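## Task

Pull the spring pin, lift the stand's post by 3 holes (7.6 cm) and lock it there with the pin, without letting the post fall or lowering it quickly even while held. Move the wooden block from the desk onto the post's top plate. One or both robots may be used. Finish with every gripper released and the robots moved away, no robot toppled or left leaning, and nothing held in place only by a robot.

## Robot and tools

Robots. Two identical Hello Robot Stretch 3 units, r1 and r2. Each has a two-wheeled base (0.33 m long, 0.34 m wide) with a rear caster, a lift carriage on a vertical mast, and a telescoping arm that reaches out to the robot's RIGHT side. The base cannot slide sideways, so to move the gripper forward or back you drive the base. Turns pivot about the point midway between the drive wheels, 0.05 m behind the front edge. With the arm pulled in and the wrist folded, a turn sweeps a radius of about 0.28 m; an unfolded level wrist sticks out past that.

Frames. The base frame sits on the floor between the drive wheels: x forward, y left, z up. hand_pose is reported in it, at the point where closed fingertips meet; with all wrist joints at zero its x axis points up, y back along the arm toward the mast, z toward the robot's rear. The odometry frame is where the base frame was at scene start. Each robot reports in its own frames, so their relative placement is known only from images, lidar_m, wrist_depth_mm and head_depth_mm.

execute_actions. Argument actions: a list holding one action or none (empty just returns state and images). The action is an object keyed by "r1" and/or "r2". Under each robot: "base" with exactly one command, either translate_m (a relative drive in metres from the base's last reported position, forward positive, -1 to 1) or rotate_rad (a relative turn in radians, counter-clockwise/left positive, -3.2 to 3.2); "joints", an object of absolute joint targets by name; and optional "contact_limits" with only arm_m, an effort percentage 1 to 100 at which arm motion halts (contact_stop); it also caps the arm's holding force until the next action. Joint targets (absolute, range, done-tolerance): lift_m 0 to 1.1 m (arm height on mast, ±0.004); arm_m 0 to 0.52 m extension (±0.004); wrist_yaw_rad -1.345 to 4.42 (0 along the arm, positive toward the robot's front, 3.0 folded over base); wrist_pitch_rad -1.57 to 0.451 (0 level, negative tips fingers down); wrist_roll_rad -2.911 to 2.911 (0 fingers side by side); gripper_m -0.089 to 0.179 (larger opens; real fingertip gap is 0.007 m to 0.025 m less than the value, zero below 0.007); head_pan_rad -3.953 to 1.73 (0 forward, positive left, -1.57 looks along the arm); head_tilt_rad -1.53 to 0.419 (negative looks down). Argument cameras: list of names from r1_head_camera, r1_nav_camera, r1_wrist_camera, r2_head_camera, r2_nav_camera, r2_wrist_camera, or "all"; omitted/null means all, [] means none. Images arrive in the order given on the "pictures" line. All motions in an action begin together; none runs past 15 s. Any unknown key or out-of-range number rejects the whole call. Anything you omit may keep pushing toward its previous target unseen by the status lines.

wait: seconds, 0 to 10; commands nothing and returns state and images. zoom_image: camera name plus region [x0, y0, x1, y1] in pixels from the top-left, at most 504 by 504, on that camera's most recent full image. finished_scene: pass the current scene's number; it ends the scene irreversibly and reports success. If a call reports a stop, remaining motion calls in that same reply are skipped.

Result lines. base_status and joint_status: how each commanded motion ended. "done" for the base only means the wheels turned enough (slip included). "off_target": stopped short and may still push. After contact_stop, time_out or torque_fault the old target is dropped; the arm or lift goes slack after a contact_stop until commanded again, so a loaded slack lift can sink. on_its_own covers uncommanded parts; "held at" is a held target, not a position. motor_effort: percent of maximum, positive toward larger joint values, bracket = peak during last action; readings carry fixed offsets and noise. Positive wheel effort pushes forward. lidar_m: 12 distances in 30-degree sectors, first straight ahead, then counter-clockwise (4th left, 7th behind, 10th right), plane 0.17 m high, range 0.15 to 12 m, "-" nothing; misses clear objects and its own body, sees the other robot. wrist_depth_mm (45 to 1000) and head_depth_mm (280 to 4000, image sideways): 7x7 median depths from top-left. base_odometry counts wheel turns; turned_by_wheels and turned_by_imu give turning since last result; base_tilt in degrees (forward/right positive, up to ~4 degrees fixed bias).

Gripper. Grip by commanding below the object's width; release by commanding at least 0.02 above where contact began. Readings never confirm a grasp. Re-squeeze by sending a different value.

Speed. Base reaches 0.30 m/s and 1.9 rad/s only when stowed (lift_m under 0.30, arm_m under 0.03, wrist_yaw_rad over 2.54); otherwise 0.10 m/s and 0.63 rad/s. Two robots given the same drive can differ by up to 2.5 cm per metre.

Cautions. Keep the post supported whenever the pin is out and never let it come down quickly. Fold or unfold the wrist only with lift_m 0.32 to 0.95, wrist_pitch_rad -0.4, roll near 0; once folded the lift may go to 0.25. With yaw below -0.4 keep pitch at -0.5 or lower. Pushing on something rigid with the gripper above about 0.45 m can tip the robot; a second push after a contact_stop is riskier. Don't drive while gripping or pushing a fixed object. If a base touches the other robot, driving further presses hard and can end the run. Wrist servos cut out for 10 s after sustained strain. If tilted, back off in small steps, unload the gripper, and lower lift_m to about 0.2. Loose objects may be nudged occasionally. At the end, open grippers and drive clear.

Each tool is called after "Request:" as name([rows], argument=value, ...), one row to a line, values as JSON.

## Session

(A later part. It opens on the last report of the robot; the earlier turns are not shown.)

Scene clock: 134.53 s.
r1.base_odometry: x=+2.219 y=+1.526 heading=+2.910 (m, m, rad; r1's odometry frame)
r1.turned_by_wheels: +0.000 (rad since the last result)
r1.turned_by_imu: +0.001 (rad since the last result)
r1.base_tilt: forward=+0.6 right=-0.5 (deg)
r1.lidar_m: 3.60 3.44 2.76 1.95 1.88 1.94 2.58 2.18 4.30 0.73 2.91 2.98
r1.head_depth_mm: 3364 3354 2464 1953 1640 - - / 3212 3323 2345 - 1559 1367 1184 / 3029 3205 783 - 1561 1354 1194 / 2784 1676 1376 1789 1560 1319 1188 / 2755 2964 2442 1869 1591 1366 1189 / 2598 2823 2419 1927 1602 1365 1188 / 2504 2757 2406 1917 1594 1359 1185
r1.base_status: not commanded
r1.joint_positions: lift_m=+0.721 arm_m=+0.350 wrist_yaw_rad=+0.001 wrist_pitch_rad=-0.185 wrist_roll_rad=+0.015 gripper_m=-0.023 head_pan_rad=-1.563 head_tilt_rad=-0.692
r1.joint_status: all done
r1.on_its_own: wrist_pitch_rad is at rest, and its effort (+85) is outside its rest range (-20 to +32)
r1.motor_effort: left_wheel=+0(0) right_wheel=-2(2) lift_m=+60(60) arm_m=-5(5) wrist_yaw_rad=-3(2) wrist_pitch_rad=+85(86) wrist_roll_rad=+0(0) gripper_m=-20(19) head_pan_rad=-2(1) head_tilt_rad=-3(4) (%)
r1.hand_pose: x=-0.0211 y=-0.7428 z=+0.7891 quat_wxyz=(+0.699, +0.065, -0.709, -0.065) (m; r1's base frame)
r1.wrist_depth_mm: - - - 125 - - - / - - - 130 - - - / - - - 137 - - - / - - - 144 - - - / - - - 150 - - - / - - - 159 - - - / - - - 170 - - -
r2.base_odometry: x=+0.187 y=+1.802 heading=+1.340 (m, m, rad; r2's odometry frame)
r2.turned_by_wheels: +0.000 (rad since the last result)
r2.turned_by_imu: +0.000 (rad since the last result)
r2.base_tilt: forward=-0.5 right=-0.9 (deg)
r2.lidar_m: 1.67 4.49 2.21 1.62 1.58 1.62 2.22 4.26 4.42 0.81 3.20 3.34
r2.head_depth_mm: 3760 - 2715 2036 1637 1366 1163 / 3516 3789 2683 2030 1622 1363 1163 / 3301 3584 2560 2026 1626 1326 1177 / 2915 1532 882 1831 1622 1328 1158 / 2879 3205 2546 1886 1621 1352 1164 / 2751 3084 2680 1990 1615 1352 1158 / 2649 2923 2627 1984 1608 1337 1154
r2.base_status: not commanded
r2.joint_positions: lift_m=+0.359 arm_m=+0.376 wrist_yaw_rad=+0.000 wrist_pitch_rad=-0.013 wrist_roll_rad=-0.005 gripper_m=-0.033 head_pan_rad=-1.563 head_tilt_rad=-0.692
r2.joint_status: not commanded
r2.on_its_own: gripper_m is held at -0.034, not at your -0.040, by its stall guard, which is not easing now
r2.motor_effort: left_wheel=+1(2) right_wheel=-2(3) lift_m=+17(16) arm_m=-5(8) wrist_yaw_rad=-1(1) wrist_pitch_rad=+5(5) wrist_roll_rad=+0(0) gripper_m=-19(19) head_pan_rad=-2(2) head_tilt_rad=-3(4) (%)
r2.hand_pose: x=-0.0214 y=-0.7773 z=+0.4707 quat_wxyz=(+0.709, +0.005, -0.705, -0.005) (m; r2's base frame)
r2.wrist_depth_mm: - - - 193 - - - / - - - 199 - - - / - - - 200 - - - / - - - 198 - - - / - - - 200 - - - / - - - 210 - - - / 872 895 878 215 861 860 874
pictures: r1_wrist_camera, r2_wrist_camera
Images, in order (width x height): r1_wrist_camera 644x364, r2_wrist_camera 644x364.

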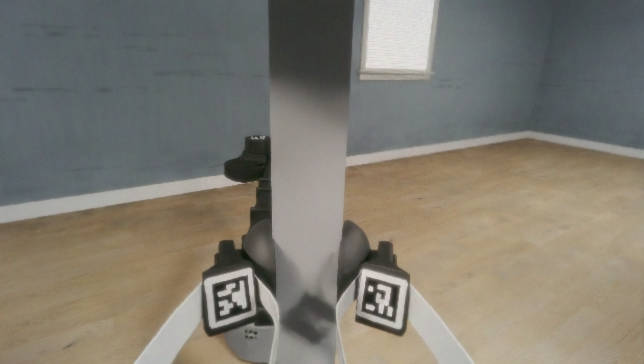

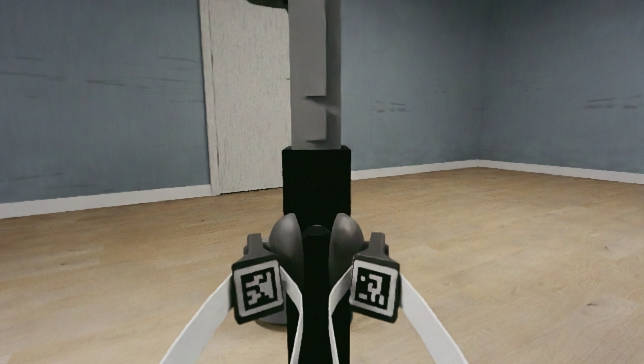

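Now in hole 2. Relax and pull again.

Request:
execute_actions([
  {"r1":{"joints":{"lift_m":0.685}},"r2":{"joints":{"gripper_m":0.045}}},
], cameras=[])

Request:
execute_actions([
  {"r2":{"joints":{"arm_m":0.396}}},
], cameras=[])

Request:
execute_actions([
  {"r1":{"joints":{"lift_m":0.705}},"r2":{"joints":{"gripper_m":-0.04}}},
], cameras=[])

Request:
execute_actions([
  {"r2":{"joints":{"arm_m":0.376}}},
], cameras=["r2_wrist_camera"])

Scene clock: 139.80 s.
r1.base_odometry: x=+2.219 y=+1.526 heading=+2.910 (m, m, rad; r1's odometry frame)
r1.turned_by_wheels: +0.000 (rad since the last result)
r1.turned_by_imu: +0.001 (rad since the last result)
r1.base_tilt: forward=+0.5 right=-0.5 (deg)
r1.lidar_m: 3.62 3.44 2.77 1.94 1.88 1.93 2.59 2.19 4.30 0.73 2.90 2.99
r1.head_depth_mm: 3385 3352 2452 1938 1614 1390 - / 3214 3354 2363 2051 - 1353 1190 / 2996 3237 787 - 1526 1363 1196 / 2794 1684 1293 1795 1571 1318 1192 / 2747 3003 2439 1877 1596 1355 1193 / 2600 2869 2433 1927 1587 1365 1189 / 2488 2753 2431 1931 1595 1366 1190
r1.base_status: not commanded
r1.joint_positions: lift_m=+0.685 arm_m=+0.350 wrist_yaw_rad=+0.001 wrist_pitch_rad=-0.066 wrist_roll_rad=+0.015 gripper_m=-0.023 head_pan_rad=-1.563 head_tilt_rad=-0.692
r1.joint_status: all done
r1.motor_effort: left_wheel=-1(1) right_wheel=+1(2) lift_m=+29(55) arm_m=+5(6) wrist_yaw_rad=+0(1) wrist_pitch_rad=+30(85) wrist_roll_rad=+0(0) gripper_m=-18(19) head_pan_rad=-2(2) head_tilt_rad=-3(3) (%)
r1.hand_pose: x=-0.0211 y=-0.7488 z=+0.7830 quat_wxyz=(+0.702, +0.024, -0.712, -0.023) (m; r1's base frame)
r1.wrist_depth_mm: - - - 132 - - - / - - - 136 - - - / - - - 140 - - - / - - - 145 - - - / - - - 148 - - - / - - - 153 - - - / - - - 159 - - -
r2.base_odometry: x=+0.187 y=+1.802 heading=+1.340 (m, m, rad; r2's odometry frame)
r2.turned_by_wheels: +0.000 (rad since the last result)
r2.turned_by_imu: +0.001 (rad since the last result)
r2.base_tilt: forward=-0.4 right=-0.8 (deg)
r2.lidar_m: 1.68 4.49 2.21 1.62 1.58 1.63 2.23 4.29 4.45 0.81 3.21 3.33
r2.head_depth_mm: 3753 - 2723 2038 1642 1360 1172 / 3503 3746 2745 2030 1624 1355 1170 / 3306 3546 2596 2026 1624 1323 1174 / 3003 1594 884 1819 1624 1319 1160 / 2903 3219 2548 1873 1626 1355 1157 / 2760 3077 2626 1993 1612 1353 1154 / 2674 2949 2633 1987 1601 1342 1154
r2.base_status: not commanded
r2.joint_positions: lift_m=+0.359 arm_m=+0.376 wrist_yaw_rad=+0.000 wrist_pitch_rad=-0.016 wrist_roll_rad=-0.005 gripper_m=+0.045 head_pan_rad=-1.563 head_tilt_rad=-0.692
r2.joint_status: all done
r2.motor_effort: left_wheel=+2(1) right_wheel=-1(2) lift_m=+16(16) arm_m=-3(5) wrist_yaw_rad=-1(1) wrist_pitch_rad=+6(6) wrist_roll_rad=+0(0) gripper_m=+0(80) head_pan_rad=-2(4) head_tilt_rad=-4(5) (%)
r2.hand_pose: x=-0.0214 y=-0.7771 z=+0.4700 quat_wxyz=(+0.709, +0.006, -0.705, -0.006) (m; r2's base frame)
r2.wrist_depth_mm: - - - 192 - - - / - - - 197 - - - / - - - 200 - - - / - - - 199 - - - / - - - 201 - - - / - - - 209 - - - / 887 872 898 216 873 863 835
pictures: none
No camera images: the call's "cameras" was empty. Leave "cameras" out to get every camera's image.

Scene clock: 140.83 s.
r1.base_odometry: x=+2.219 y=+1.526 heading=+2.910 (m, m, rad; r1's odometry frame)
r1.turned_by_wheels: +0.000 (rad since the last result)
r1.turned_by_imu: +0.000 (rad since the last result)
r1.base_tilt: forward=+0.5 right=-0.5 (deg)
r1.lidar_m: 3.61 3.44 2.76 1.95 1.89 1.93 2.58 2.18 4.27 0.73 2.90 2.99
r1.head_depth_mm: 3372 3284 2466 1953 1609 1389 - / 3202 3343 2373 2064 - 1352 1191 / 3019 3203 791 - 1531 1358 1194 / 2801 1666 1292 1782 1570 1327 1194 / 2732 2918 2436 1877 1597 1365 1189 / 2583 2886 2426 1931 1598 1363 1189 / 2494 2777 2416 1911 1598 1360 1184
r1.base_status: not commanded
r1.joint_positions: lift_m=+0.685 arm_m=+0.350 wrist_yaw_rad=+0.001 wrist_pitch_rad=-0.066 wrist_roll_rad=+0.015 gripper_m=-0.023 head_pan_rad=-1.563 head_tilt_rad=-0.692
r1.joint_status: not commanded
r1.motor_effort: left_wheel=-1(1) right_wheel=+1(1) lift_m=+29(28) arm_m=+4(5) wrist_yaw_rad=+0(0) wrist_pitch_rad=+30(30) wrist_roll_rad=+0(0) gripper_m=-19(19) head_pan_rad=-2(2) head_tilt_rad=-3(4) (%)
r1.hand_pose: x=-0.0211 y=-0.7488 z=+0.7830 quat_wxyz=(+0.702, +0.024, -0.712, -0.023) (m; r1's base frame)
r1.wrist_depth_mm: - - - 132 - - - / - - - 136 - - - / - - - 139 - - - / - - - 144 - - - / - - - 148 - - - / - - - 153 - - - / - - 987 159 - - -
r2.base_odometry: x=+0.187 y=+1.802 heading=+1.340 (m, m, rad; r2's odometry frame)
r2.turned_by_wheels: +0.000 (rad since the last result)
r2.turned_by_imu: +0.000 (rad since the last result)
r2.base_tilt: forward=-0.4 right=-0.8 (deg)
r2.lidar_m: 1.68 4.48 2.21 1.62 1.58 1.62 2.22 4.28 4.43 0.81 3.20 3.35
r2.head_depth_mm: 3716 - 2728 2057 1628 1367 1168 / 3491 3784 2685 2029 1622 1358 1162 / 3301 3569 2563 2020 1621 1325 1185 / 2954 1594 885 1823 1629 1321 1160 / 2926 3217 2549 1885 1607 1353 1159 / 2775 3050 2644 2008 1612 1347 1157 / 2668 2941 2624 1993 1607 1342 1160
r2.base_status: not commanded
r2.joint_positions: lift_m=+0.359 arm_m=+0.396 wrist_yaw_rad=+0.000 wrist_pitch_rad=-0.016 wrist_roll_rad=-0.005 gripper_m=+0.045 head_pan_rad=-1.563 head_tilt_rad=-0.692
r2.joint_status: all done
r2.motor_effort: left_wheel=+2(1) right_wheel=-2(2) lift_m=+16(16) arm_m=+3(6) wrist_yaw_rad=-1(0) wrist_pitch_rad=+6(6) wrist_roll_rad=+0(0) gripper_m=+1(0) head_pan_rad=-1(2) head_tilt_rad=-3(3) (%)
r2.hand_pose: x=-0.0214 y=-0.7965 z=+0.4699 quat_wxyz=(+0.709, +0.006, -0.705, -0.006) (m; r2's base frame)
r2.wrist_depth_mm: - - - 173 - - - / - - - 179 - - - / - - - 181 - - - / - - - 179 - - - / - - - 181 - - - / - - - 187 - - - / 873 863 860 194 871 863 852
pictures: none
No camera images: the call's "cameras" was empty. Leave "cameras" out to get every camera's image.

Scene clock: 142.17 s.
r1.base_odometry: x=+2.219 y=+1.526 heading=+2.910 (m, m, rad; r1's odometry frame)
r1.turned_by_wheels: +0.000 (rad since the last result)
r1.turned_by_imu: +0.000 (rad since the last result)
r1.base_tilt: forward=+0.3 right=-0.6 (deg)
r1.lidar_m: 3.64 3.44 2.76 1.94 1.88 1.94 2.58 2.19 4.29 0.73 2.90 2.98
r1.head_depth_mm: 3365 3359 2441 1930 1653 1398 - / 3215 3325 2357 2051 1565 1339 1193 / 3040 3210 782 - 1561 1352 1196 / 2810 1673 1373 1795 1560 1322 1190 / 2746 2947 2456 1867 1594 1361 1187 / 2609 2866 2410 1926 1594 1358 1186 / 2504 2716 2427 1921 1599 1361 1189
r1.base_status: not commanded
r1.joint_positions: lift_m=+0.704 arm_m=+0.350 wrist_yaw_rad=+0.001 wrist_pitch_rad=-0.124 wrist_roll_rad=+0.015 gripper_m=-0.023 head_pan_rad=-1.563 head_tilt_rad=-0.692
r1.joint_status: all done
r1.on_its_own: wrist_pitch_rad is at rest, and its effort (+57) is outside its rest range (-20 to +32)
r1.motor_effort: left_wheel=-2(2) right_wheel=+1(1) lift_m=+53(55) arm_m=+4(3) wrist_yaw_rad=-1(0) wrist_pitch_rad=+57(58) wrist_roll_rad=+0(0) gripper_m=-20(18) head_pan_rad=-2(2) head_tilt_rad=-5(4) (%)
r1.hand_pose: x=-0.0211 y=-0.7460 z=+0.7875 quat_wxyz=(+0.701, +0.044, -0.711, -0.044) (m; r1's base frame)
r1.wrist_depth_mm: - - - 128 - - - / - - - 132 - - - / - - - 138 - - - / - - - 144 - - - / - - - 149 - - - / - - - 155 - - - / - - - 164 - - -
r2.base_odometry: x=+0.187 y=+1.802 heading=+1.340 (m, m, rad; r2's odometry frame)
r2.turned_by_wheels: +0.000 (rad since the last result)
r2.turned_by_imu: +0.000 (rad since the last result)
r2.base_tilt: forward=-0.6 right=-0.8 (deg)
r2.lidar_m: 1.68 4.50 2.21 1.62 1.58 1.62 2.22 4.28 4.42 0.81 3.21 3.34
r2.head_depth_mm: 3793 - 2718 2045 1636 1363 1164 / 3518 3727 2695 2033 1632 1360 1174 / 3293 3572 2527 2022 1620 1326 1176 / 2952 1494 884 1818 1625 1321 1164 / 2913 3210 2527 1876 1621 1346 1162 / 2772 3103 2650 2006 1609 1340 1159 / 2679 2925 2637 2005 1607 1345 1154
r2.base_status: not commanded
r2.joint_positions: lift_m=+0.359 arm_m=+0.396 wrist_yaw_rad=+0.000 wrist_pitch_rad=-0.017 wrist_roll_rad=-0.005 gripper_m=-0.039 head_pan_rad=-1.563 head_tilt_rad=-0.692
r2.joint_status: all done
r2.motor_effort: left_wheel=+0(1) right_wheel=-1(1) lift_m=+16(16) arm_m=+3(3) wrist_yaw_rad=+0(0) wrist_pitch_rad=+6(6) wrist_roll_rad=+0(0) gripper_m=-24(97) head_pan_rad=-3(2) head_tilt_rad=-5(4) (%)
r2.hand_pose: x=-0.0216 y=-0.7965 z=+0.4697 quat_wxyz=(+0.709, +0.006, -0.705, -0.006) (m; r2's base frame)
r2.wrist_depth_mm: - - - 173 - - - / - - - 178 - - - / - - - 182 - - - / - - - 178 - - - / - - - 182 - - - / - - - 187 - - - / 879 862 874 195 882 846 858
pictures: none
No camera images: the call's "cameras" was empty. Leave "cameras" out to get every camera's image.

Scene clock: 143.30 s.
r1.base_odometry: x=+2.219 y=+1.526 heading=+2.910 (m, m, rad; r1's odometry frame)
r1.turned_by_wheels: +0.000 (rad since the last result)
r1.turned_by_imu: +0.000 (rad since the last result)
r1.base_tilt: forward=+0.5 right=-0.6 (deg)
r1.lidar_m: 3.61 3.45 2.76 1.94 1.89 1.94 2.58 2.18 4.28 0.73 2.91 3.00
r1.head_depth_mm: 3406 3319 2484 1946 1646 1403 - / 3157 3316 2372 2066 1571 1342 1191 / 3034 3226 783 - 1564 1356 1191 / 2825 1675 1382 1781 1561 1325 1188 / 2749 2955 2448 1879 1589 1352 1190 / 2622 2842 2432 1913 1601 1358 1184 / 2515 2736 2432 1927 1597 1351 1186
r1.base_status: not commanded
r1.joint_positions: lift_m=+0.704 arm_m=+0.350 wrist_yaw_rad=+0.001 wrist_pitch_rad=-0.122 wrist_roll_rad=+0.015 gripper_m=-0.023 head_pan_rad=-1.563 head_tilt_rad=-0.692
r1.joint_status: not commanded
r1.on_its_own: wrist_pitch_rad is at rest, and its effort (+56) is outside its rest range (-20 to +32)
r1.motor_effort: left_wheel=-2(2) right_wheel=+1(2) lift_m=+53(54) arm_m=+4(4) wrist_yaw_rad=-1(1) wrist_pitch_rad=+56(57) wrist_roll_rad=-1(0) gripper_m=-19(19) head_pan_rad=-2(2) head_tilt_rad=-3(3) (%)
r1.hand_pose: x=-0.0211 y=-0.7461 z=+0.7880 quat_wxyz=(+0.701, +0.044, -0.711, -0.043) (m; r1's base frame)
r1.wrist_depth_mm: - - - 128 - - - / - - - 133 - - - / - - - 138 - - - / - - - 144 - - - / - - - 149 - - - / - - - 155 - - - / - - - 163 - - -
r2.base_odometry: x=+0.187 y=+1.802 heading=+1.340 (m, m, rad; r2's odometry frame)
r2.turned_by_wheels: +0.000 (rad since the last result)
r2.turned_by_imu: +0.000 (rad since the last result)
r2.base_tilt: forward=-0.6 right=-0.8 (deg)
r2.lidar_m: 1.68 4.50 2.21 1.62 1.58 1.62 2.22 4.27 4.45 0.81 3.20 3.34
r2.head_depth_mm: 3758 - 2706 2045 1626 1366 1170 / 3493 3700 2675 2017 1617 1357 1166 / 3322 3625 2562 2014 1634 1323 1171 / 2964 1484 880 1822 1610 1327 1168 / 2869 3170 2547 1888 1619 1343 1163 / 2776 3051 2650 2003 1616 1351 1156 / 2615 2923 2650 2006 1602 1343 1155
r2.base_status: not commanded
r2.joint_positions: lift_m=+0.359 arm_m=+0.377 wrist_yaw_rad=+0.000 wrist_pitch_rad=-0.014 wrist_roll_rad=-0.005 gripper_m=-0.033 head_pan_rad=-1.563 head_tilt_rad=-0.692
r2.joint_status: all done
r2.on_its_own: gripper_m is held at -0.034, not at your -0.040, by its stall guard, which is still easing
r2.motor_effort: left_wheel=+2(3) right_wheel=-3(3) lift_m=+16(16) arm_m=-8(14) wrist_yaw_rad=-1(1) wrist_pitch_rad=+5(6) wrist_roll_rad=+0(0) gripper_m=-19(24) head_pan_rad=-2(2) head_tilt_rad=-4(4) (%)
r2.hand_pose: x=-0.0214 y=-0.7775 z=+0.4705 quat_wxyz=(+0.709, +0.005, -0.705, -0.005) (m; r2's base frame)
r2.wrist_depth_mm: - - - 193 - - - / - - - 197 - - - / - - - 202 - - - / - - - 197 - - - / - - - 199 - - - / - - - 210 - - - / 872 885 885 215 867 862 872
pictures: r2_wrist_camera
Images, in order (width x height): r2_wrist_camera 644x364.

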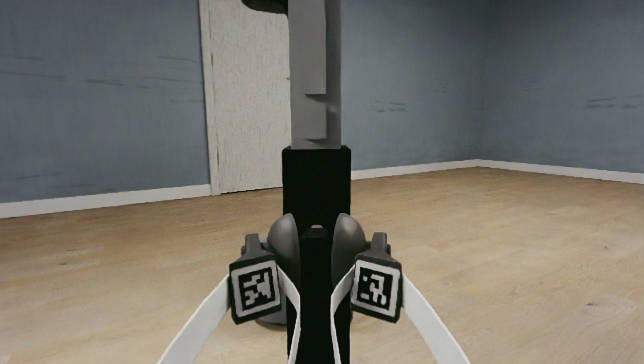

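Pin seems out (arm −8). Raise.

Request:
execute_actions([
  {"r1":{"joints":{"lift_m":0.737}}},
], cameras=["r2_wrist_camera"])

Scene clock: 145.57 s.
r1.base_odometry: x=+2.219 y=+1.526 heading=+2.910 (m, m, rad; r1's odometry frame)
r1.turned_by_wheels: +0.000 (rad since the last result)
r1.turned_by_imu: +0.000 (rad since the last result)
r1.base_tilt: forward=+0.5 right=-0.6 (deg)
r1.lidar_m: 3.62 3.45 2.76 1.95 1.89 1.93 2.59 2.18 4.29 0.73 2.91 2.99
r1.head_depth_mm: 3359 3326 2455 1971 1642 - - / 3189 3318 2425 - 1582 1377 1190 / 2972 3176 795 - 1564 1352 1194 / 2832 1653 1841 1769 1566 1328 1189 / 2737 3001 2430 1873 1589 1357 1189 / 2621 2856 2410 1929 1597 1367 1185 / 2501 2754 2413 1936 1588 1358 1188
r1.base_status: not commanded
r1.joint_positions: lift_m=+0.736 arm_m=+0.350 wrist_yaw_rad=+0.001 wrist_pitch_rad=-0.147 wrist_roll_rad=+0.015 gripper_m=-0.023 head_pan_rad=-1.563 head_tilt_rad=-0.692
r1.joint_status: all done
r1.on_its_own: wrist_pitch_rad is at rest, and its effort (+67) is outside its rest range (-20 to +32)
r1.motor_effort: left_wheel=-1(2) right_wheel=+0(1) lift_m=+57(58) arm_m=+4(4) wrist_yaw_rad=-2(1) wrist_pitch_rad=+67(69) wrist_roll_rad=+0(0) gripper_m=-19(19) head_pan_rad=-2(2) head_tilt_rad=-4(3) (%)
r1.hand_pose: x=-0.0211 y=-0.7447 z=+0.8137 quat_wxyz=(+0.700, +0.052, -0.710, -0.052) (m; r1's base frame)
r1.wrist_depth_mm: - - - 127 - - - / - - - 131 - - - / - - - 137 - - - / - - - 144 - - - / - - - 149 - - - / - - - 157 - - - / - - - 166 - - -
r2.base_odometry: x=+0.187 y=+1.802 heading=+1.340 (m, m, rad; r2's odometry frame)
r2.turned_by_wheels: +0.000 (rad since the last result)
r2.turned_by_imu: +0.000 (rad since the last result)
r2.base_tilt: forward=-0.5 right=-0.9 (deg)
r2.lidar_m: 1.68 4.50 2.21 1.62 1.57 1.62 2.23 4.29 4.46 0.81 3.21 3.34
r2.head_depth_mm: 3807 - 2689 2042 1634 1357 1168 / 3482 3727 2716 2020 1629 1356 1167 / 3367 3657 2573 2039 1621 1336 1173 / 2968 1298 890 1822 1612 1325 1166 / 2863 3221 2665 1878 1609 1357 1167 / 2807 3072 2625 2005 1608 1349 1154 / 2646 2904 2659 1998 1608 1348 1159
r2.base_status: not commanded
r2.joint_positions: lift_m=+0.359 arm_m=+0.376 wrist_yaw_rad=+0.000 wrist_pitch_rad=-0.014 wrist_roll_rad=-0.005 gripper_m=-0.033 head_pan_rad=-1.563 head_tilt_rad=-0.692
r2.joint_status: not commanded
r2.on_its_own: gripper_m is held at -0.034, not at your -0.040, by its stall guard, which is not easing now
r2.motor_effort: left_wheel=+2(1) right_wheel=-2(3) lift_m=+17(16) arm_m=-5(8) wrist_yaw_rad=-1(1) wrist_pitch_rad=+5(5) wrist_roll_rad=+0(0) gripper_m=-20(19) head_pan_rad=-3(5) head_tilt_rad=-4(4) (%)
r2.hand_pose: x=-0.0214 y=-0.7773 z=+0.4705 quat_wxyz=(+0.709, +0.005, -0.705, -0.005) (m; r2's base frame)
r2.wrist_depth_mm: - - - 191 - - - / - - - 197 - - - / - - - 201 - - - / - - - 199 - - - / - - - 200 - - - / - - - 210 - - - / 880 875 849 215 859 859 867
pictures: r2_wrist_camera
Images, in order (width x height): r2_wrist_camera 644x364.

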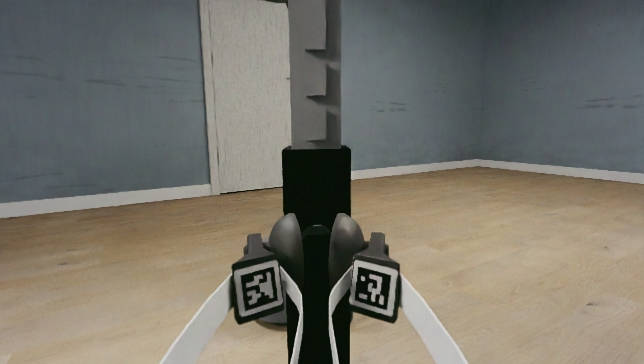

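Request:
execute_actions([
  {"r1":{"joints":{"lift_m":0.712}},"r2":{"joints":{"gripper_m":0.045,"head_pan_rad":-0.2,"head_tilt_rad":-0.4}}},
], cameras=["r2_wrist_camera","r2_head_camera"])

Scene clock: 148.70 s.
r1.base_odometry: x=+2.219 y=+1.526 heading=+2.910 (m, m, rad; r1's odometry frame)
r1.turned_by_wheels: +0.000 (rad since the last result)
r1.turned_by_imu: +0.000 (rad since the last result)
r1.base_tilt: forward=+0.5 right=-0.5 (deg)
r1.lidar_m: 3.62 3.44 2.75 1.95 1.89 1.93 2.58 2.19 4.33 0.73 2.90 2.98
r1.head_depth_mm: 3430 3324 2458 1963 1647 - - / 3184 3337 2362 - 1567 1333 1184 / 3040 3159 814 - 1563 1361 1195 / 2834 1661 1843 1794 1566 1326 1190 / 2739 2988 2434 1879 1595 1362 1194 / 2641 2851 2447 1931 1590 1361 1184 / 2497 2716 2440 1928 1594 1364 1190
r1.base_status: not commanded
r1.joint_positions: lift_m=+0.712 arm_m=+0.350 wrist_yaw_rad=+0.001 wrist_pitch_rad=-0.072 wrist_roll_rad=+0.015 gripper_m=-0.023 head_pan_rad=-1.563 head_tilt_rad=-0.692
r1.joint_status: all done
r1.motor_effort: left_wheel=-1(1) right_wheel=+0(1) lift_m=+29(50) arm_m=+3(4) wrist_yaw_rad=+0(1) wrist_pitch_rad=+32(67) wrist_roll_rad=+0(1) gripper_m=-18(19) head_pan_rad=-2(2) head_tilt_rad=-3(3) (%)
r1.hand_pose: x=-0.0211 y=-0.7486 z=+0.8086 quat_wxyz=(+0.702, +0.026, -0.712, -0.025) (m; r1's base frame)
r1.wrist_depth_mm: - - - 131 - - - / - - - 135 - - - / - - - 140 - - - / - - - 144 - - - / - - - 148 - - - / - - - 153 - - - / - - - 160 - - -
r2.base_odometry: x=+0.187 y=+1.802 heading=+1.340 (m, m, rad; r2's odometry frame)
r2.turned_by_wheels: +0.000 (rad since the last result)
r2.turned_by_imu: +0.000 (rad since the last result)
r2.base_tilt: forward=-0.5 right=-0.9 (deg)
r2.lidar_m: 1.67 4.47 2.22 1.62 1.57 1.62 2.22 4.27 4.45 0.81 3.20 3.34
r2.head_depth_mm: 2984 3165 3360 3355 2251 1696 1374 / 3241 3419 3556 3306 2262 1711 1367 / 3564 3806 - 3103 2223 1699 1372 / - - - 2903 2254 1689 1369 / - - - 1789 2039 1694 1361 / - - 2779 1836 2219 1695 1357 / - - - 2735 2223 1689 1346
r2.base_status: not commanded
r2.joint_positions: lift_m=+0.359 arm_m=+0.376 wrist_yaw_rad=+0.000 wrist_pitch_rad=-0.016 wrist_roll_rad=-0.005 gripper_m=+0.045 head_pan_rad=-0.207 head_tilt_rad=-0.409
r2.joint_status: all done
r2.motor_effort: left_wheel=+1(2) right_wheel=-2(2) lift_m=+16(17) arm_m=-3(5) wrist_yaw_rad=+0(1) wrist_pitch_rad=+6(6) wrist_roll_rad=+0(0) gripper_m=+0(78) head_pan_rad=+3(30) head_tilt_rad=+3(26) (%)
r2.hand_pose: x=-0.0214 y=-0.7771 z=+0.4700 quat_wxyz=(+0.709, +0.006, -0.705, -0.006) (m; r2's base frame)
r2.wrist_depth_mm: - - - 193 - - - / - - - 198 - - - / - - - 200 - - - / - - - 198 - - - / - - - 202 - - - / - - - 209 - - - / 874 883 851 216 854 861 831
pictures: r2_head_camera (sideways: a quarter turn clockwise sets it upright), r2_wrist_camera
Images, in order (width x height): r2_head_camera 896x504, r2_wrist_camera 644x364.

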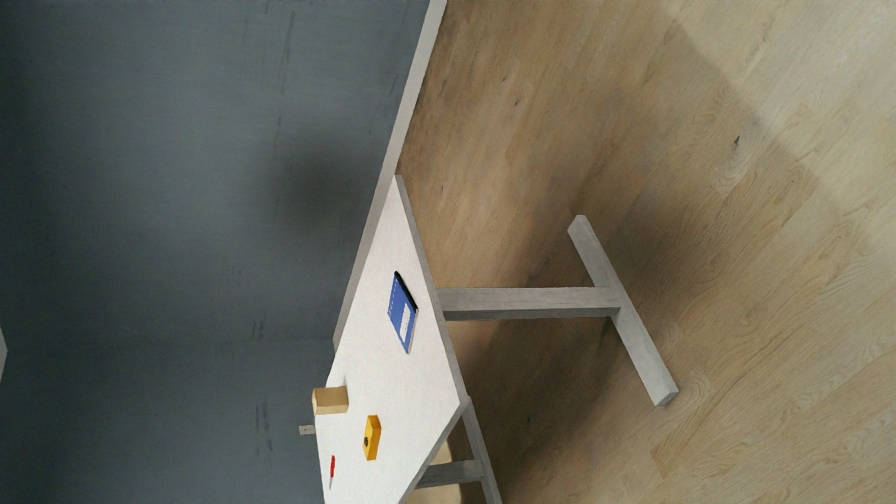

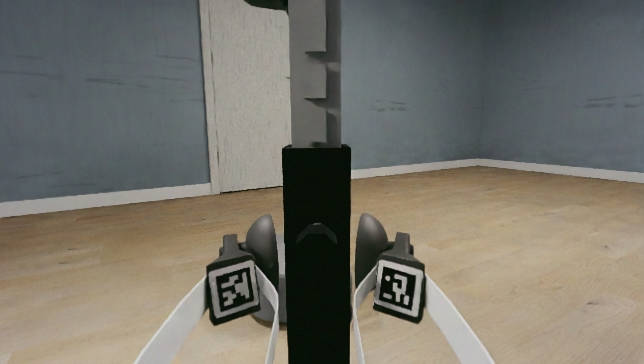

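Request:
execute_actions([
  {"r1":{"joints":{"gripper_m":0.12,"lift_m":0.70}},"r2":{"joints":{"arm_m":0.0,"wrist_pitch_rad":-0.4}}},
], cameras=[])

Request:
execute_actions([
  {"r1":{"joints":{"arm_m":0.0}},"r2":{"base":{"rotate_rad":0.38},"joints":{"wrist_yaw_rad":3.0,"head_pan_rad":-0.5}}},
], cameras=[])

Request:
execute_actions([
  {"r2":{"joints":{"lift_m":0.27}}},
], cameras=[])

Request:
execute_actions([
  {"r1":{"base":{"translate_m":0.3}},"r2":{"base":{"translate_m":1.0}}},
], cameras=["r2_head_camera","r1_head_camera"])

Scene clock: 161.80 s.
r1.base_odometry: x=+2.219 y=+1.526 heading=+2.910 (m, m, rad; r1's odometry frame)
r1.turned_by_wheels: +0.000 (rad since the last result)
r1.turned_by_imu: +0.001 (rad since the last result)
r1.base_tilt: forward=+0.5 right=-0.6 (deg)
r1.lidar_m: 3.63 3.44 2.76 1.95 1.89 1.93 2.58 2.19 4.30 0.73 2.91 2.98
r1.head_depth_mm: 3392 3330 2444 1938 1623 1410 - / 3208 3321 2377 2064 1549 1355 1193 / 2996 3243 812 - 1566 1356 1195 / 2796 1658 1707 1811 1565 1326 1191 / 2723 2989 2437 1870 1600 1361 1187 / 2621 2875 2419 1937 1592 1356 1184 / 2484 2733 2414 1917 1594 1364 1189
r1.base_status: not commanded
r1.joint_positions: lift_m=+0.700 arm_m=+0.350 wrist_yaw_rad=+0.001 wrist_pitch_rad=-0.025 wrist_roll_rad=+0.015 gripper_m=+0.120 head_pan_rad=-1.563 head_tilt_rad=-0.692
r1.joint_status: all done
r1.motor_effort: left_wheel=-2(2) right_wheel=+1(2) lift_m=+27(27) arm_m=+6(6) wrist_yaw_rad=+0(1) wrist_pitch_rad=+11(32) wrist_roll_rad=+0(0) gripper_m=+1(81) head_pan_rad=-2(2) head_tilt_rad=-3(3) (%)
r1.hand_pose: x=-0.0211 y=-0.7502 z=+0.8084 quat_wxyz=(+0.702, +0.010, -0.712, -0.009) (m; r1's base frame)
r1.wrist_depth_mm: - - - 133 - - - / - - - 136 - - - / - - - 140 - - - / - - - 143 - - - / - - - 146 - - - / - - - 151 - - - / - - - 155 - - -
r2.base_odometry: x=+0.187 y=+1.802 heading=+1.340 (m, m, rad; r2's odometry frame)
r2.turned_by_wheels: +0.000 (rad since the last result)
r2.turned_by_imu: +0.001 (rad since the last result)
r2.base_tilt: forward=-0.4 right=-0.9 (deg)
r2.lidar_m: 1.67 4.50 2.22 1.62 1.58 1.62 2.22 4.27 4.40 0.81 3.22 3.34
r2.head_depth_mm: 3016 3169 3327 3259 2267 1707 1369 / 3268 3429 3627 3347 2253 1715 1369 / 3564 3784 - 3133 2220 1703 1362 / - - - 2896 2228 1695 1368 / - - - 1795 2031 1684 1363 / - - 2780 1843 2224 1674 1356 / - - - 2730 2212 1678 1354
r2.base_status: not commanded
r2.joint_positions: lift_m=+0.359 arm_m=+0.002 wrist_yaw_rad=+0.000 wrist_pitch_rad=-0.414 wrist_roll_rad=-0.005 gripper_m=+0.045 head_pan_rad=-0.207 head_tilt_rad=-0.409
r2.joint_status: all done
joint sent to its limit — the command would take r2.arm_m past its lower limit, so that joint was sent only as far as its limit.
r2.motor_effort: left_wheel=+1(1) right_wheel=-2(2) lift_m=+17(16) arm_m=-3(5) wrist_yaw_rad=-2(1) wrist_pitch_rad=+5(7) wrist_roll_rad=+0(0) gripper_m=+0(0) head_pan_rad=+2(2) head_tilt_rad=+4(3) (%)
r2.hand_pose: x=-0.0215 y=-0.3720 z=+0.3729 quat_wxyz=(+0.694, +0.146, -0.690, -0.145) (m; r2's base frame)
r2.wrist_depth_mm: - - - - - - - / - - - - - - - / - - - - - - - / 954 950 955 903 939 952 923 / 766 745 791 726 772 741 745 / 630 625 - 624 - 622 613 / 539 536 538 531 532 535 534
pictures: none
No camera images: the call's "cameras" was empty. Leave "cameras" out to get every camera's image.

Scene clock: 165.57 s.
r1.base_odometry: x=+2.219 y=+1.526 heading=+2.910 (m, m, rad; r1's odometry frame)
r1.turned_by_wheels: +0.000 (rad since the last result)
r1.turned_by_imu: +0.001 (rad since the last result)
r1.base_tilt: forward=+0.6 right=-0.6 (deg)
r1.lidar_m: 3.61 3.44 2.76 1.95 1.89 1.94 2.58 2.18 4.31 0.73 2.90 2.99
r1.head_depth_mm: 3411 3353 2457 1940 1602 1376 1218 / 3203 3328 2379 1959 1645 1376 1219 / 3021 3221 814 1821 1569 1384 - / 2791 1613 1926 1783 1576 1329 1181 / 2751 2928 2347 1860 1596 1352 1189 / 2617 2849 2402 1922 1601 1354 1182 / 2456 2772 2404 1925 1597 1363 1191
r1.base_status: not commanded
r1.joint_positions: lift_m=+0.700 arm_m=+0.002 wrist_yaw_rad=+0.001 wrist_pitch_rad=-0.024 wrist_roll_rad=+0.015 gripper_m=+0.120 head_pan_rad=-1.563 head_tilt_rad=-0.692
r1.joint_status: all done
joint sent to its limit — the command would take r1.arm_m past its lower limit, so that joint was sent only as far as its limit.
r1.motor_effort: left_wheel=-2(2) right_wheel=+1(1) lift_m=+26(27) arm_m=-7(2) wrist_yaw_rad=+0(0) wrist_pitch_rad=+11(11) wrist_roll_rad=+0(0) gripper_m=+1(2) head_pan_rad=-2(2) head_tilt_rad=-3(3) (%)
r1.hand_pose: x=-0.0211 y=-0.4026 z=+0.8087 quat_wxyz=(+0.702, +0.009, -0.712, -0.008) (m; r1's base frame)
r1.wrist_depth_mm: - - - - - - - / - - - 538 - - - / - - - - - - - / - - - - - - - / - - - - - - - / - - - - - - - / - - - - - - -
r2.base_odometry: x=+0.187 y=+1.802 heading=+1.720 (m, m, rad; r2's odometry frame)
r2.turned_by_wheels: +0.380 (rad since the last result)
r2.turned_by_imu: +0.387 (rad since the last result)
r2.base_tilt: forward=-0.5 right=-0.8 (deg)
r2.lidar_m: 2.78 2.61 1.70 1.56 1.58 1.96 4.02 4.32 0.81 3.21 3.23 1.68
r2.head_depth_mm: 3177 3399 3473 3318 2277 1705 1368 / 3555 3682 - 3333 2255 1699 1371 / - - - 2924 2257 1696 1375 / - - - 1813 2001 1689 1363 / - - 2809 1870 2225 1701 1373 / - - 2765 2777 2214 1687 1353 / 3832 - - 3215 2230 1683 1361
r2.base_status: done
r2.joint_positions: lift_m=+0.359 arm_m=+0.002 wrist_yaw_rad=+2.997 wrist_pitch_rad=-0.414 wrist_roll_rad=-0.005 gripper_m=+0.045 head_pan_rad=-0.493 head_tilt_rad=-0.408
r2.joint_status: all done
r2.motor_effort: left_wheel=-2(4) right_wheel=+1(5) lift_m=+16(16) arm_m=-3(3) wrist_yaw_rad=+3(5) wrist_pitch_rad=+5(5) wrist_roll_rad=+0(0) gripper_m=+0(1) head_pan_rad=-3(18) head_tilt_rad=+4(4) (%)
r2.hand_pose: x=+0.0112 y=+0.0755 z=+0.3729 quat_wxyz=(+0.195, +0.699, +0.096, +0.682) (m; r2's base frame)
r2.wrist_depth_mm: - - - - - - - / - - - - - - - / - - - - - - - / 958 922 978 939 932 938 933 / 753 742 807 753 770 739 745 / 631 625 - 630 - 624 625 / 537 535 550 550 533 529 533
pictures: none
No camera images: the call's "cameras" was empty. Leave "cameras" out to get every camera's image.

Scene clock: 167.20 s.
r1.base_odometry: x=+2.219 y=+1.526 heading=+2.910 (m, m, rad; r1's odometry frame)
r1.turned_by_wheels: +0.000 (rad since the last result)
r1.turned_by_imu: +0.000 (rad since the last result)
r1.base_tilt: forward=+0.5 right=-0.6 (deg)
r1.lidar_m: 3.63 3.45 2.76 1.94 1.89 1.93 2.58 2.19 4.32 0.73 2.91 2.98
r1.head_depth_mm: 3348 3348 2465 1948 1608 1369 1217 / 3236 3287 2373 1942 1640 1369 1216 / 3012 3233 814 1813 1560 1381 - / 2786 1647 1804 1774 1577 1329 1178 / 2752 2980 2358 1856 1596 1362 1191 / 2614 2875 2425 1921 1590 1363 1191 / 2507 2768 2417 1929 1586 1356 1191
r1.base_status: not commanded
r1.joint_positions: lift_m=+0.700 arm_m=+0.002 wrist_yaw_rad=+0.001 wrist_pitch_rad=-0.024 wrist_roll_rad=+0.015 gripper_m=+0.120 head_pan_rad=-1.563 head_tilt_rad=-0.692
r1.joint_status: not commanded
r1.motor_effort: left_wheel=-1(1) right_wheel=+1(1) lift_m=+28(27) arm_m=-8(7) wrist_yaw_rad=-2(3) wrist_pitch_rad=+11(11) wrist_roll_rad=-1(0) gripper_m=+0(0) head_pan_rad=-2(2) head_tilt_rad=-3(3) (%)
r1.hand_pose: x=-0.0211 y=-0.4026 z=+0.8087 quat_wxyz=(+0.702, +0.009, -0.712, -0.008) (m; r1's base frame)
r1.wrist_depth_mm: - - - - - - - / - - - 536 - - - / - - - - - - - / - - - - - - - / - - - - - - - / - - - - - - - / - - - - - - -
r2.base_odometry: x=+0.187 y=+1.802 heading=+1.720 (m, m, rad; r2's odometry frame)
r2.turned_by_wheels: +0.000 (rad since the last result)
r2.turned_by_imu: +0.000 (rad since the last result)
r2.base_tilt: forward=-0.5 right=-0.8 (deg)
r2.lidar_m: 2.78 2.62 1.71 1.56 1.57 1.96 4.05 4.32 0.81 3.20 3.24 1.68
r2.head_depth_mm: 3158 3342 3545 3338 2262 1705 1367 / 3590 3693 - 3300 2248 1694 1377 / - - - 2958 2214 1695 1367 / - - - 1807 2000 1693 1367 / - - 2809 1850 2240 1683 1356 / - - 2798 2769 2223 1675 1365 / 3848 - - 3186 2213 1682 1358
r2.base_status: not commanded
r2.joint_positions: lift_m=+0.270 arm_m=+0.002 wrist_yaw_rad=+2.997 wrist_pitch_rad=-0.415 wrist_roll_rad=-0.005 gripper_m=+0.045 head_pan_rad=-0.493 head_tilt_rad=-0.408
r2.joint_status: all done
r2.motor_effort: left_wheel=-2(1) right_wheel=+1(1) lift_m=+16(18) arm_m=-3(3) wrist_yaw_rad=+3(2) wrist_pitch_rad=+6(5) wrist_roll_rad=+0(0) gripper_m=+0(0) head_pan_rad=-3(3) head_tilt_rad=+4(3) (%)
r2.hand_pose: x=+0.0111 y=+0.0754 z=+0.2838 quat_wxyz=(+0.195, +0.699, +0.096, +0.682) (m; r2's base frame)
r2.wrist_depth_mm: - - - - - - - / - - - - - - - / - - - - - 989 - / 773 757 765 773 767 774 770 / 621 631 668 621 621 608 607 / 514 515 - 531 - 511 509 / 453 - - - 435 432 436
pictures: none
No camera images: the call's "cameras" was empty. Leave "cameras" out to get every camera's image.

Scene clock: 172.13 s.
r1.base_odometry: x=+1.927 y=+1.595 heading=+2.910 (m, m, rad; r1's odometry frame)
r1.turned_by_wheels: +0.000 (rad since the last result)
r1.turned_by_imu: +0.001 (rad since the last result)
r1.base_tilt: forward=+0.5 right=-0.6 (deg)
r1.lidar_m: 3.34 3.18 3.00 2.11 2.01 2.09 2.80 2.43 0.79 2.87 2.74 2.82
r1.head_depth_mm: 3169 3324 2464 1935 1208 1323 1215 / 3047 3238 2480 1938 1644 1337 1216 / 2862 3098 2453 1955 1597 1387 - / 2730 3000 2441 1918 1594 1397 1179 / 2575 2820 2431 1925 1594 1365 1188 / 2435 2748 2436 1928 1593 1360 1190 / 2371 2595 2452 1918 1596 1363 1192
r1.base_status: done
r1.joint_positions: lift_m=+0.700 arm_m=+0.002 wrist_yaw_rad=+0.001 wrist_pitch_rad=-0.024 wrist_roll_rad=+0.015 gripper_m=+0.120 head_pan_rad=-1.563 head_tilt_rad=-0.692
r1.joint_status: not commanded
r1.motor_effort: left_wheel=-1(3) right_wheel=+1(6) lift_m=+28(27) arm_m=-7(7) wrist_yaw_rad=+0(0) wrist_pitch_rad=+10(11) wrist_roll_rad=+0(0) gripper_m=-1(1) head_pan_rad=-2(2) head_tilt_rad=-3(4) (%)
r1.hand_pose: x=-0.0211 y=-0.4026 z=+0.8087 quat_wxyz=(+0.702, +0.009, -0.712, -0.008) (m; r1's base frame)
r1.wrist_depth_mm: - - - - - - - / - - - - - - - / - - - - - - - / - - - - - - - / - - - - - - - / - - - - - - - / - - - - - - -
r2.base_odometry: x=+0.038 y=+2.791 heading=+1.720 (m, m, rad; r2's odometry frame)
r2.turned_by_wheels: +0.000 (rad since the last result)
r2.turned_by_imu: +0.005 (rad since the last result)
r2.base_tilt: forward=-0.5 right=-0.8 (deg)
r2.lidar_m: 3.50 2.82 1.86 1.70 1.72 2.15 4.40 1.52 3.35 3.07 0.95 1.82
r2.head_depth_mm: 3111 3235 3409 1515 1016 767 1369 / 3349 3587 3707 1499 1013 855 1364 / 3725 - - 1492 1011 1634 1368 / 3728 - - 1493 1167 1694 1356 / 3389 3620 - 1475 2056 1683 1365 / 3198 3384 3642 1704 2192 1695 1355 / 3037 3209 3367 3066 2223 1689 1354
r2.base_status: done
r2.joint_positions: lift_m=+0.270 arm_m=+0.002 wrist_yaw_rad=+2.998 wrist_pitch_rad=-0.415 wrist_roll_rad=-0.005 gripper_m=+0.045 head_pan_rad=-0.493 head_tilt_rad=-0.408
r2.joint_status: not commanded
r2.motor_effort: left_wheel=-2(6) right_wheel=+1(7) lift_m=+16(16) arm_m=-3(3) wrist_yaw_rad=+2(2) wrist_pitch_rad=+5(6) wrist_roll_rad=+0(0) gripper_m=+0(0) head_pan_rad=-3(3) head_tilt_rad=+3(4) (%)
r2.hand_pose: x=+0.0110 y=+0.0754 z=+0.2838 quat_wxyz=(+0.195, +0.698, +0.096, +0.682) (m; r2's base frame)
r2.wrist_depth_mm: - - - - - - - / - - - - - - - / - - - - 999 - - / 772 776 776 778 752 762 740 / 616 606 668 612 628 603 607 / 509 509 - 531 - 510 504 / 451 - - - 435 439 436
pictures: r1_head_camera (sideways: a quarter turn clockwise sets it upright), r2_head_camera (sideways: a quarter turn clockwise sets it upright)
Images, in order (width x height): r1_head_camera 896x504, r2_head_camera 896x504.

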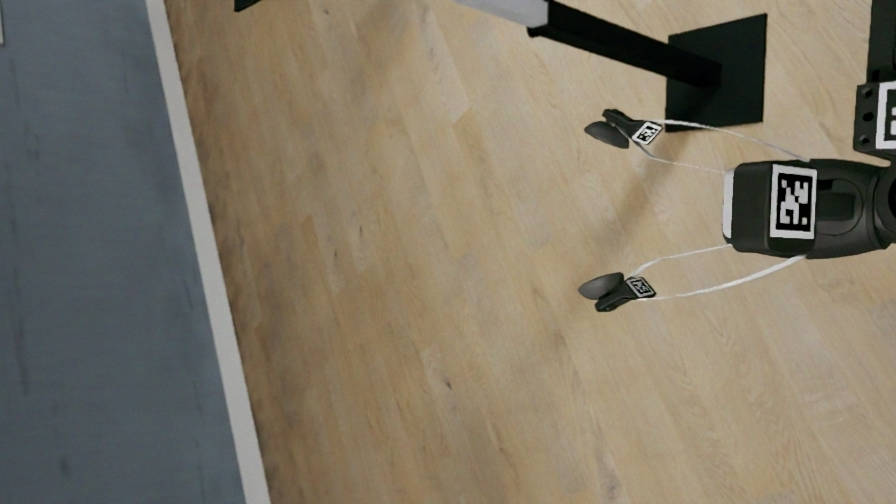

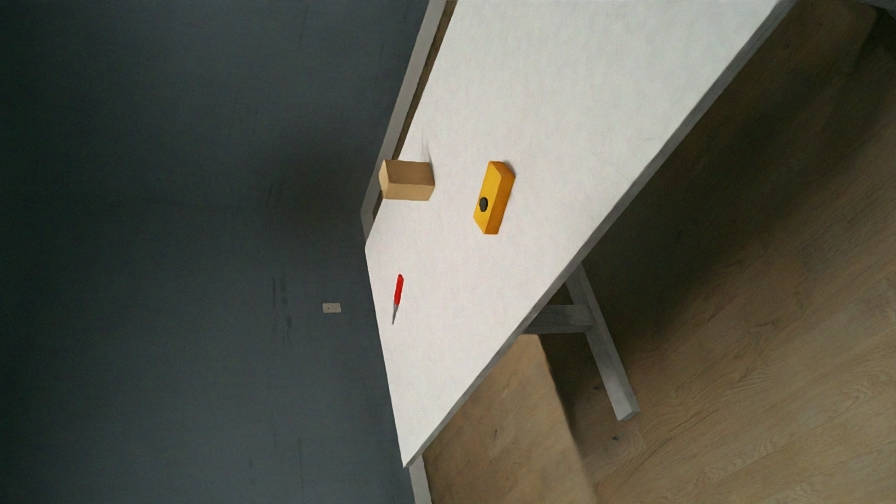

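Request:
execute_actions([
  {"r2":{"base":{"translate_m":1.0},"joints":{"head_pan_rad":-1.5,"head_tilt_rad":-0.6}}},
], cameras=[])

Request:
execute_actions([
  {"r2":{"base":{"translate_m":0.12},"joints":{"lift_m":0.82}}},
], cameras=["r2_head_camera"])

Request:
execute_actions([
  {"r2":{"joints":{"wrist_yaw_rad":0,"gripper_m":0.15,"wrist_pitch_rad":-0.3}}},
], cameras=["r2_head_camera","r2_wrist_camera"])

Scene clock: 182.50 s.
r1.base_odometry: x=+1.927 y=+1.595 heading=+2.910 (m, m, rad; r1's odometry frame)
r1.turned_by_wheels: +0.000 (rad since the last result)
r1.turned_by_imu: +0.001 (rad since the last result)
r1.base_tilt: forward=+0.4 right=-0.7 (deg)
r1.lidar_m: 3.35 3.19 2.99 2.11 2.02 2.10 2.80 2.43 0.79 2.88 2.75 2.82
r1.head_depth_mm: 3199 3355 2443 1942 1209 1326 1214 / 3023 3229 2444 1947 1650 1330 1215 / 2857 3116 2455 1927 1610 1399 - / 2711 3011 2442 1940 1609 1396 1180 / 2576 2837 2471 1938 1607 1367 1195 / 2469 2727 2420 1938 1596 1357 1186 / 2357 2597 2413 1930 1594 1360 1185
r1.base_status: not commanded
r1.joint_positions: lift_m=+0.700 arm_m=+0.002 wrist_yaw_rad=+0.001 wrist_pitch_rad=-0.024 wrist_roll_rad=+0.015 gripper_m=+0.120 head_pan_rad=-1.563 head_tilt_rad=-0.692
r1.joint_status: not commanded
r1.motor_effort: left_wheel=-1(1) right_wheel=+1(0) lift_m=+27(27) arm_m=-7(7) wrist_yaw_rad=-2(0) wrist_pitch_rad=+11(11) wrist_roll_rad=+0(0) gripper_m=+0(0) head_pan_rad=-2(2) head_tilt_rad=-3(4) (%)
r1.hand_pose: x=-0.0211 y=-0.4026 z=+0.8087 quat_wxyz=(+0.702, +0.009, -0.712, -0.008) (m; r1's base frame)
r1.wrist_depth_mm: - - - - - - - / - - - - - - - / - - - - - - - / - - - - - - - / - - - - - - - / - - - - - - - / - - - - - - -
r2.base_odometry: x=-0.110 y=+3.780 heading=+1.720 (m, m, rad; r2's odometry frame)
r2.turned_by_wheels: +0.000 (rad since the last result)
r2.turned_by_imu: +0.005 (rad since the last result)
r2.base_tilt: forward=-0.4 right=-0.9 (deg)
r2.lidar_m: 2.51 2.53 1.99 1.84 1.86 2.32 4.86 2.44 0.98 2.94 0.97 0.99
r2.head_depth_mm: 2532 2748 3029 1047 802 702 1229 / 2490 2707 2960 1043 798 680 1229 / 2468 2749 2991 1041 795 682 1212 / 2418 2684 2968 1036 793 680 1216 / 2390 2662 2954 1030 792 676 1214 / 2417 2657 2908 992 787 675 1211 / 2384 2625 2882 1024 786 675 1204
r2.base_status: done
r2.joint_positions: lift_m=+0.270 arm_m=+0.002 wrist_yaw_rad=+2.998 wrist_pitch_rad=-0.415 wrist_roll_rad=-0.005 gripper_m=+0.045 head_pan_rad=-1.493 head_tilt_rad=-0.592
r2.joint_status: all done
r2.motor_effort: left_wheel=-2(3) right_wheel=+1(7) lift_m=+16(16) arm_m=-3(3) wrist_yaw_rad=+2(1) wrist_pitch_rad=+6(6) wrist_roll_rad=+0(0) gripper_m=+0(0) head_pan_rad=-2(31) head_tilt_rad=-4(20) (%)
r2.hand_pose: x=+0.0109 y=+0.0754 z=+0.2838 quat_wxyz=(+0.195, +0.698, +0.096, +0.682) (m; r2's base frame)
r2.wrist_depth_mm: - - - - - - - / - - - - - - - / - - - - - - - / 776 777 764 761 766 764 775 / 614 621 658 630 616 616 614 / 518 517 - 531 - 516 501 / 450 - - - 436 436 434
pictures: none
No camera images: the call's "cameras" was empty. Leave "cameras" out to get every camera's image.

Scene clock: 188.33 s.
r1.base_odometry: x=+1.927 y=+1.595 heading=+2.910 (m, m, rad; r1's odometry frame)
r1.turned_by_wheels: +0.000 (rad since the last result)
r1.turned_by_imu: +0.001 (rad since the last result)
r1.base_tilt: forward=+0.6 right=-0.7 (deg)
r1.lidar_m: 3.35 3.19 3.00 2.10 2.02 2.10 2.79 2.43 0.79 2.88 2.74 2.83
r1.head_depth_mm: 3190 3372 2449 1942 1209 1336 1213 / 2999 3210 2462 1955 1645 1338 1214 / 2853 3055 2426 1924 1599 1395 - / 2697 2992 2456 1920 1602 1404 1179 / 2563 2860 2410 1923 1607 1362 1189 / 2450 2741 2427 1933 1602 1363 1187 / 2362 2598 2430 1911 1600 1358 1188
r1.base_status: not commanded
r1.joint_positions: lift_m=+0.700 arm_m=+0.002 wrist_yaw_rad=+0.001 wrist_pitch_rad=-0.024 wrist_roll_rad=+0.015 gripper_m=+0.120 head_pan_rad=-1.563 head_tilt_rad=-0.692
r1.joint_status: not commanded
r1.motor_effort: left_wheel=-1(1) right_wheel=+0(0) lift_m=+27(27) arm_m=-7(6) wrist_yaw_rad=+0(1) wrist_pitch_rad=+11(11) wrist_roll_rad=+0(0) gripper_m=+0(1) head_pan_rad=-2(2) head_tilt_rad=-4(4) (%)
r1.hand_pose: x=-0.0211 y=-0.4026 z=+0.8087 quat_wxyz=(+0.702, +0.009, -0.712, -0.008) (m; r1's base frame)
r1.wrist_depth_mm: - - - - - - - / - - - - - - - / - - - - - - - / - - - - - - - / - - - - - - - / - - - - - - - / - - - - - - -
r2.base_odometry: x=-0.128 y=+3.899 heading=+1.720 (m, m, rad; r2's odometry frame)
r2.turned_by_wheels: +0.000 (rad since the last result)
r2.turned_by_imu: +0.001 (rad since the last result)
r2.base_tilt: forward=-0.5 right=-0.8 (deg)
r2.lidar_m: 2.39 2.41 2.01 1.85 1.88 2.35 4.89 2.56 1.05 2.92 0.90 2.59
r2.head_depth_mm: 2488 2776 2998 1047 800 683 1280 / 2466 2739 2955 1035 785 682 1280 / 2425 2705 2923 1040 793 679 1242 / 2418 2680 2915 1033 793 661 1272 / 2402 2647 2948 987 791 657 1269 / 2389 2618 2904 1027 790 656 1210 / 2381 2615 2882 1025 786 656 1208
r2.base_status: done
r2.joint_positions: lift_m=+0.820 arm_m=+0.002 wrist_yaw_rad=+2.998 wrist_pitch_rad=-0.415 wrist_roll_rad=-0.005 gripper_m=+0.045 head_pan_rad=-1.493 head_tilt_rad=-0.592
r2.joint_status: all done
r2.motor_effort: left_wheel=-1(7) right_wheel=+1(6) lift_m=+28(28) arm_m=-3(3) wrist_yaw_rad=+2(1) wrist_pitch_rad=+6(6) wrist_roll_rad=+0(0) gripper_m=+0(0) head_pan_rad=-3(3) head_tilt_rad=-3(3) (%)
r2.hand_pose: x=+0.0109 y=+0.0754 z=+0.8330 quat_wxyz=(+0.195, +0.698, +0.096, +0.682) (m; r2's base frame)
r2.wrist_depth_mm: - - - - - - - / - - - - - - - / - - - - - - - / - - - - - - - / - - - - - - - / - - - - - - - / - - - - - - -
pictures: r2_head_camera (sideways: a quarter turn clockwise sets it upright)
Images, in order (width x height): r2_head_camera 896x504.

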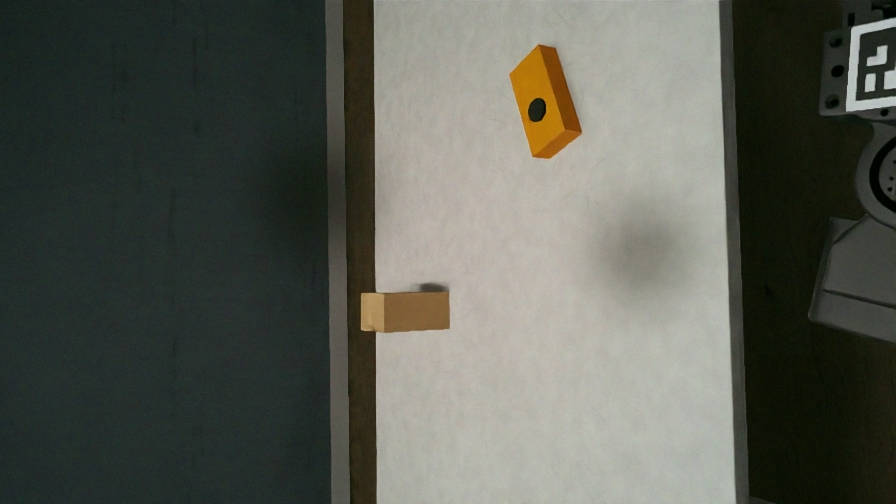

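Scene clock: 190.83 s.
r1.base_odometry: x=+1.927 y=+1.595 heading=+2.910 (m, m, rad; r1's odometry frame)
r1.turned_by_wheels: +0.000 (rad since the last result)
r1.turned_by_imu: +0.000 (rad since the last result)
r1.base_tilt: forward=+0.6 right=-0.7 (deg)
r1.lidar_m: 3.35 3.17 2.98 2.10 2.01 2.09 2.80 2.43 0.79 2.88 2.75 2.83
r1.head_depth_mm: 3189 3326 2444 1941 1201 1329 1222 / 3032 3269 2497 1944 1639 1335 1216 / 2836 3138 2448 1920 1597 1401 - / 2726 3001 2427 1929 1603 1389 1181 / 2616 2839 2411 1920 1615 1363 1184 / 2446 2735 2410 1933 1591 1370 1193 / 2335 2628 2433 1918 1583 1361 1191
r1.base_status: not commanded
r1.joint_positions: lift_m=+0.700 arm_m=+0.002 wrist_yaw_rad=+0.001 wrist_pitch_rad=-0.024 wrist_roll_rad=+0.015 gripper_m=+0.120 head_pan_rad=-1.563 head_tilt_rad=-0.692
r1.joint_status: not commanded
r1.motor_effort: left_wheel=-1(1) right_wheel=+1(0) lift_m=+28(27) arm_m=-6(7) wrist_yaw_rad=-2(1) wrist_pitch_rad=+11(10) wrist_roll_rad=-1(0) gripper_m=+1(0) head_pan_rad=-2(1) head_tilt_rad=-3(3) (%)
r1.hand_pose: x=-0.0211 y=-0.4026 z=+0.8087 quat_wxyz=(+0.702, +0.009, -0.712, -0.008) (m; r1's base frame)
r1.wrist_depth_mm: - - - - - - - / - - - - - - - / - - - - - - - / - - - - - - - / - - - - - - - / - - - - - - - / - - - - - - -
r2.base_odometry: x=-0.128 y=+3.899 heading=+1.720 (m, m, rad; r2's odometry frame)
r2.turned_by_wheels: +0.000 (rad since the last result)
r2.turned_by_imu: +0.000 (rad since the last result)
r2.base_tilt: forward=-0.5 right=-0.8 (deg)
r2.lidar_m: 2.39 2.41 2.01 1.85 1.87 2.34 4.87 2.56 1.05 2.92 0.90 2.59
r2.head_depth_mm: 2472 2731 2956 1044 799 682 1281 / 2448 2757 2976 1044 784 701 1283 / 2445 2707 2975 1037 798 672 - / 2441 2678 2946 1029 792 662 1212 / 2413 2615 2936 986 789 659 1216 / 2379 2624 2870 1028 790 658 1218 / 2372 2650 2880 1024 784 656 1216
r2.base_status: not commanded
r2.joint_positions: lift_m=+0.820 arm_m=+0.002 wrist_yaw_rad=+0.003 wrist_pitch_rad=-0.321 wrist_roll_rad=-0.005 gripper_m=+0.150 head_pan_rad=-1.493 head_tilt_rad=-0.592
r2.joint_status: all done
r2.motor_effort: left_wheel=-1(1) right_wheel=+1(2) lift_m=+28(28) arm_m=-3(3) wrist_yaw_rad=-4(6) wrist_pitch_rad=+8(7) wrist_roll_rad=+0(0) gripper_m=+1(81) head_pan_rad=-3(3) head_tilt_rad=-3(3) (%)
r2.hand_pose: x=-0.0208 y=-0.3826 z=+0.8547 quat_wxyz=(+0.700, +0.115, -0.696, -0.112) (m; r2's base frame)
r2.wrist_depth_mm: - - - - - - - / - - - - - - - / 795 791 729 778 774 775 748 / 545 539 533 543 476 537 545 / 414 431 413 412 410 433 405 / 340 - 333 332 329 - 329 / 270 270 281 280 277 289 302
pictures: r2_head_camera (sideways: a quarter turn clockwise sets it upright), r2_wrist_camera
Images, in order (width x height): r2_head_camera 896x504, r2_wrist_camera 644x364.

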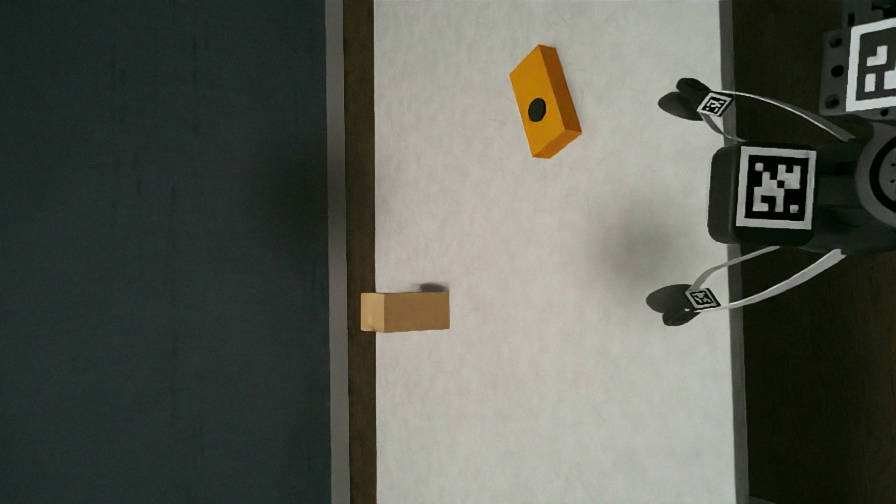

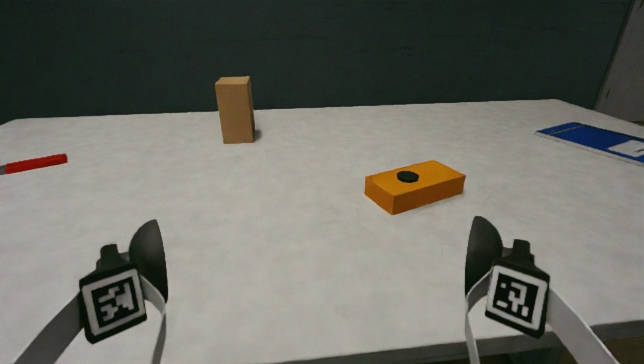

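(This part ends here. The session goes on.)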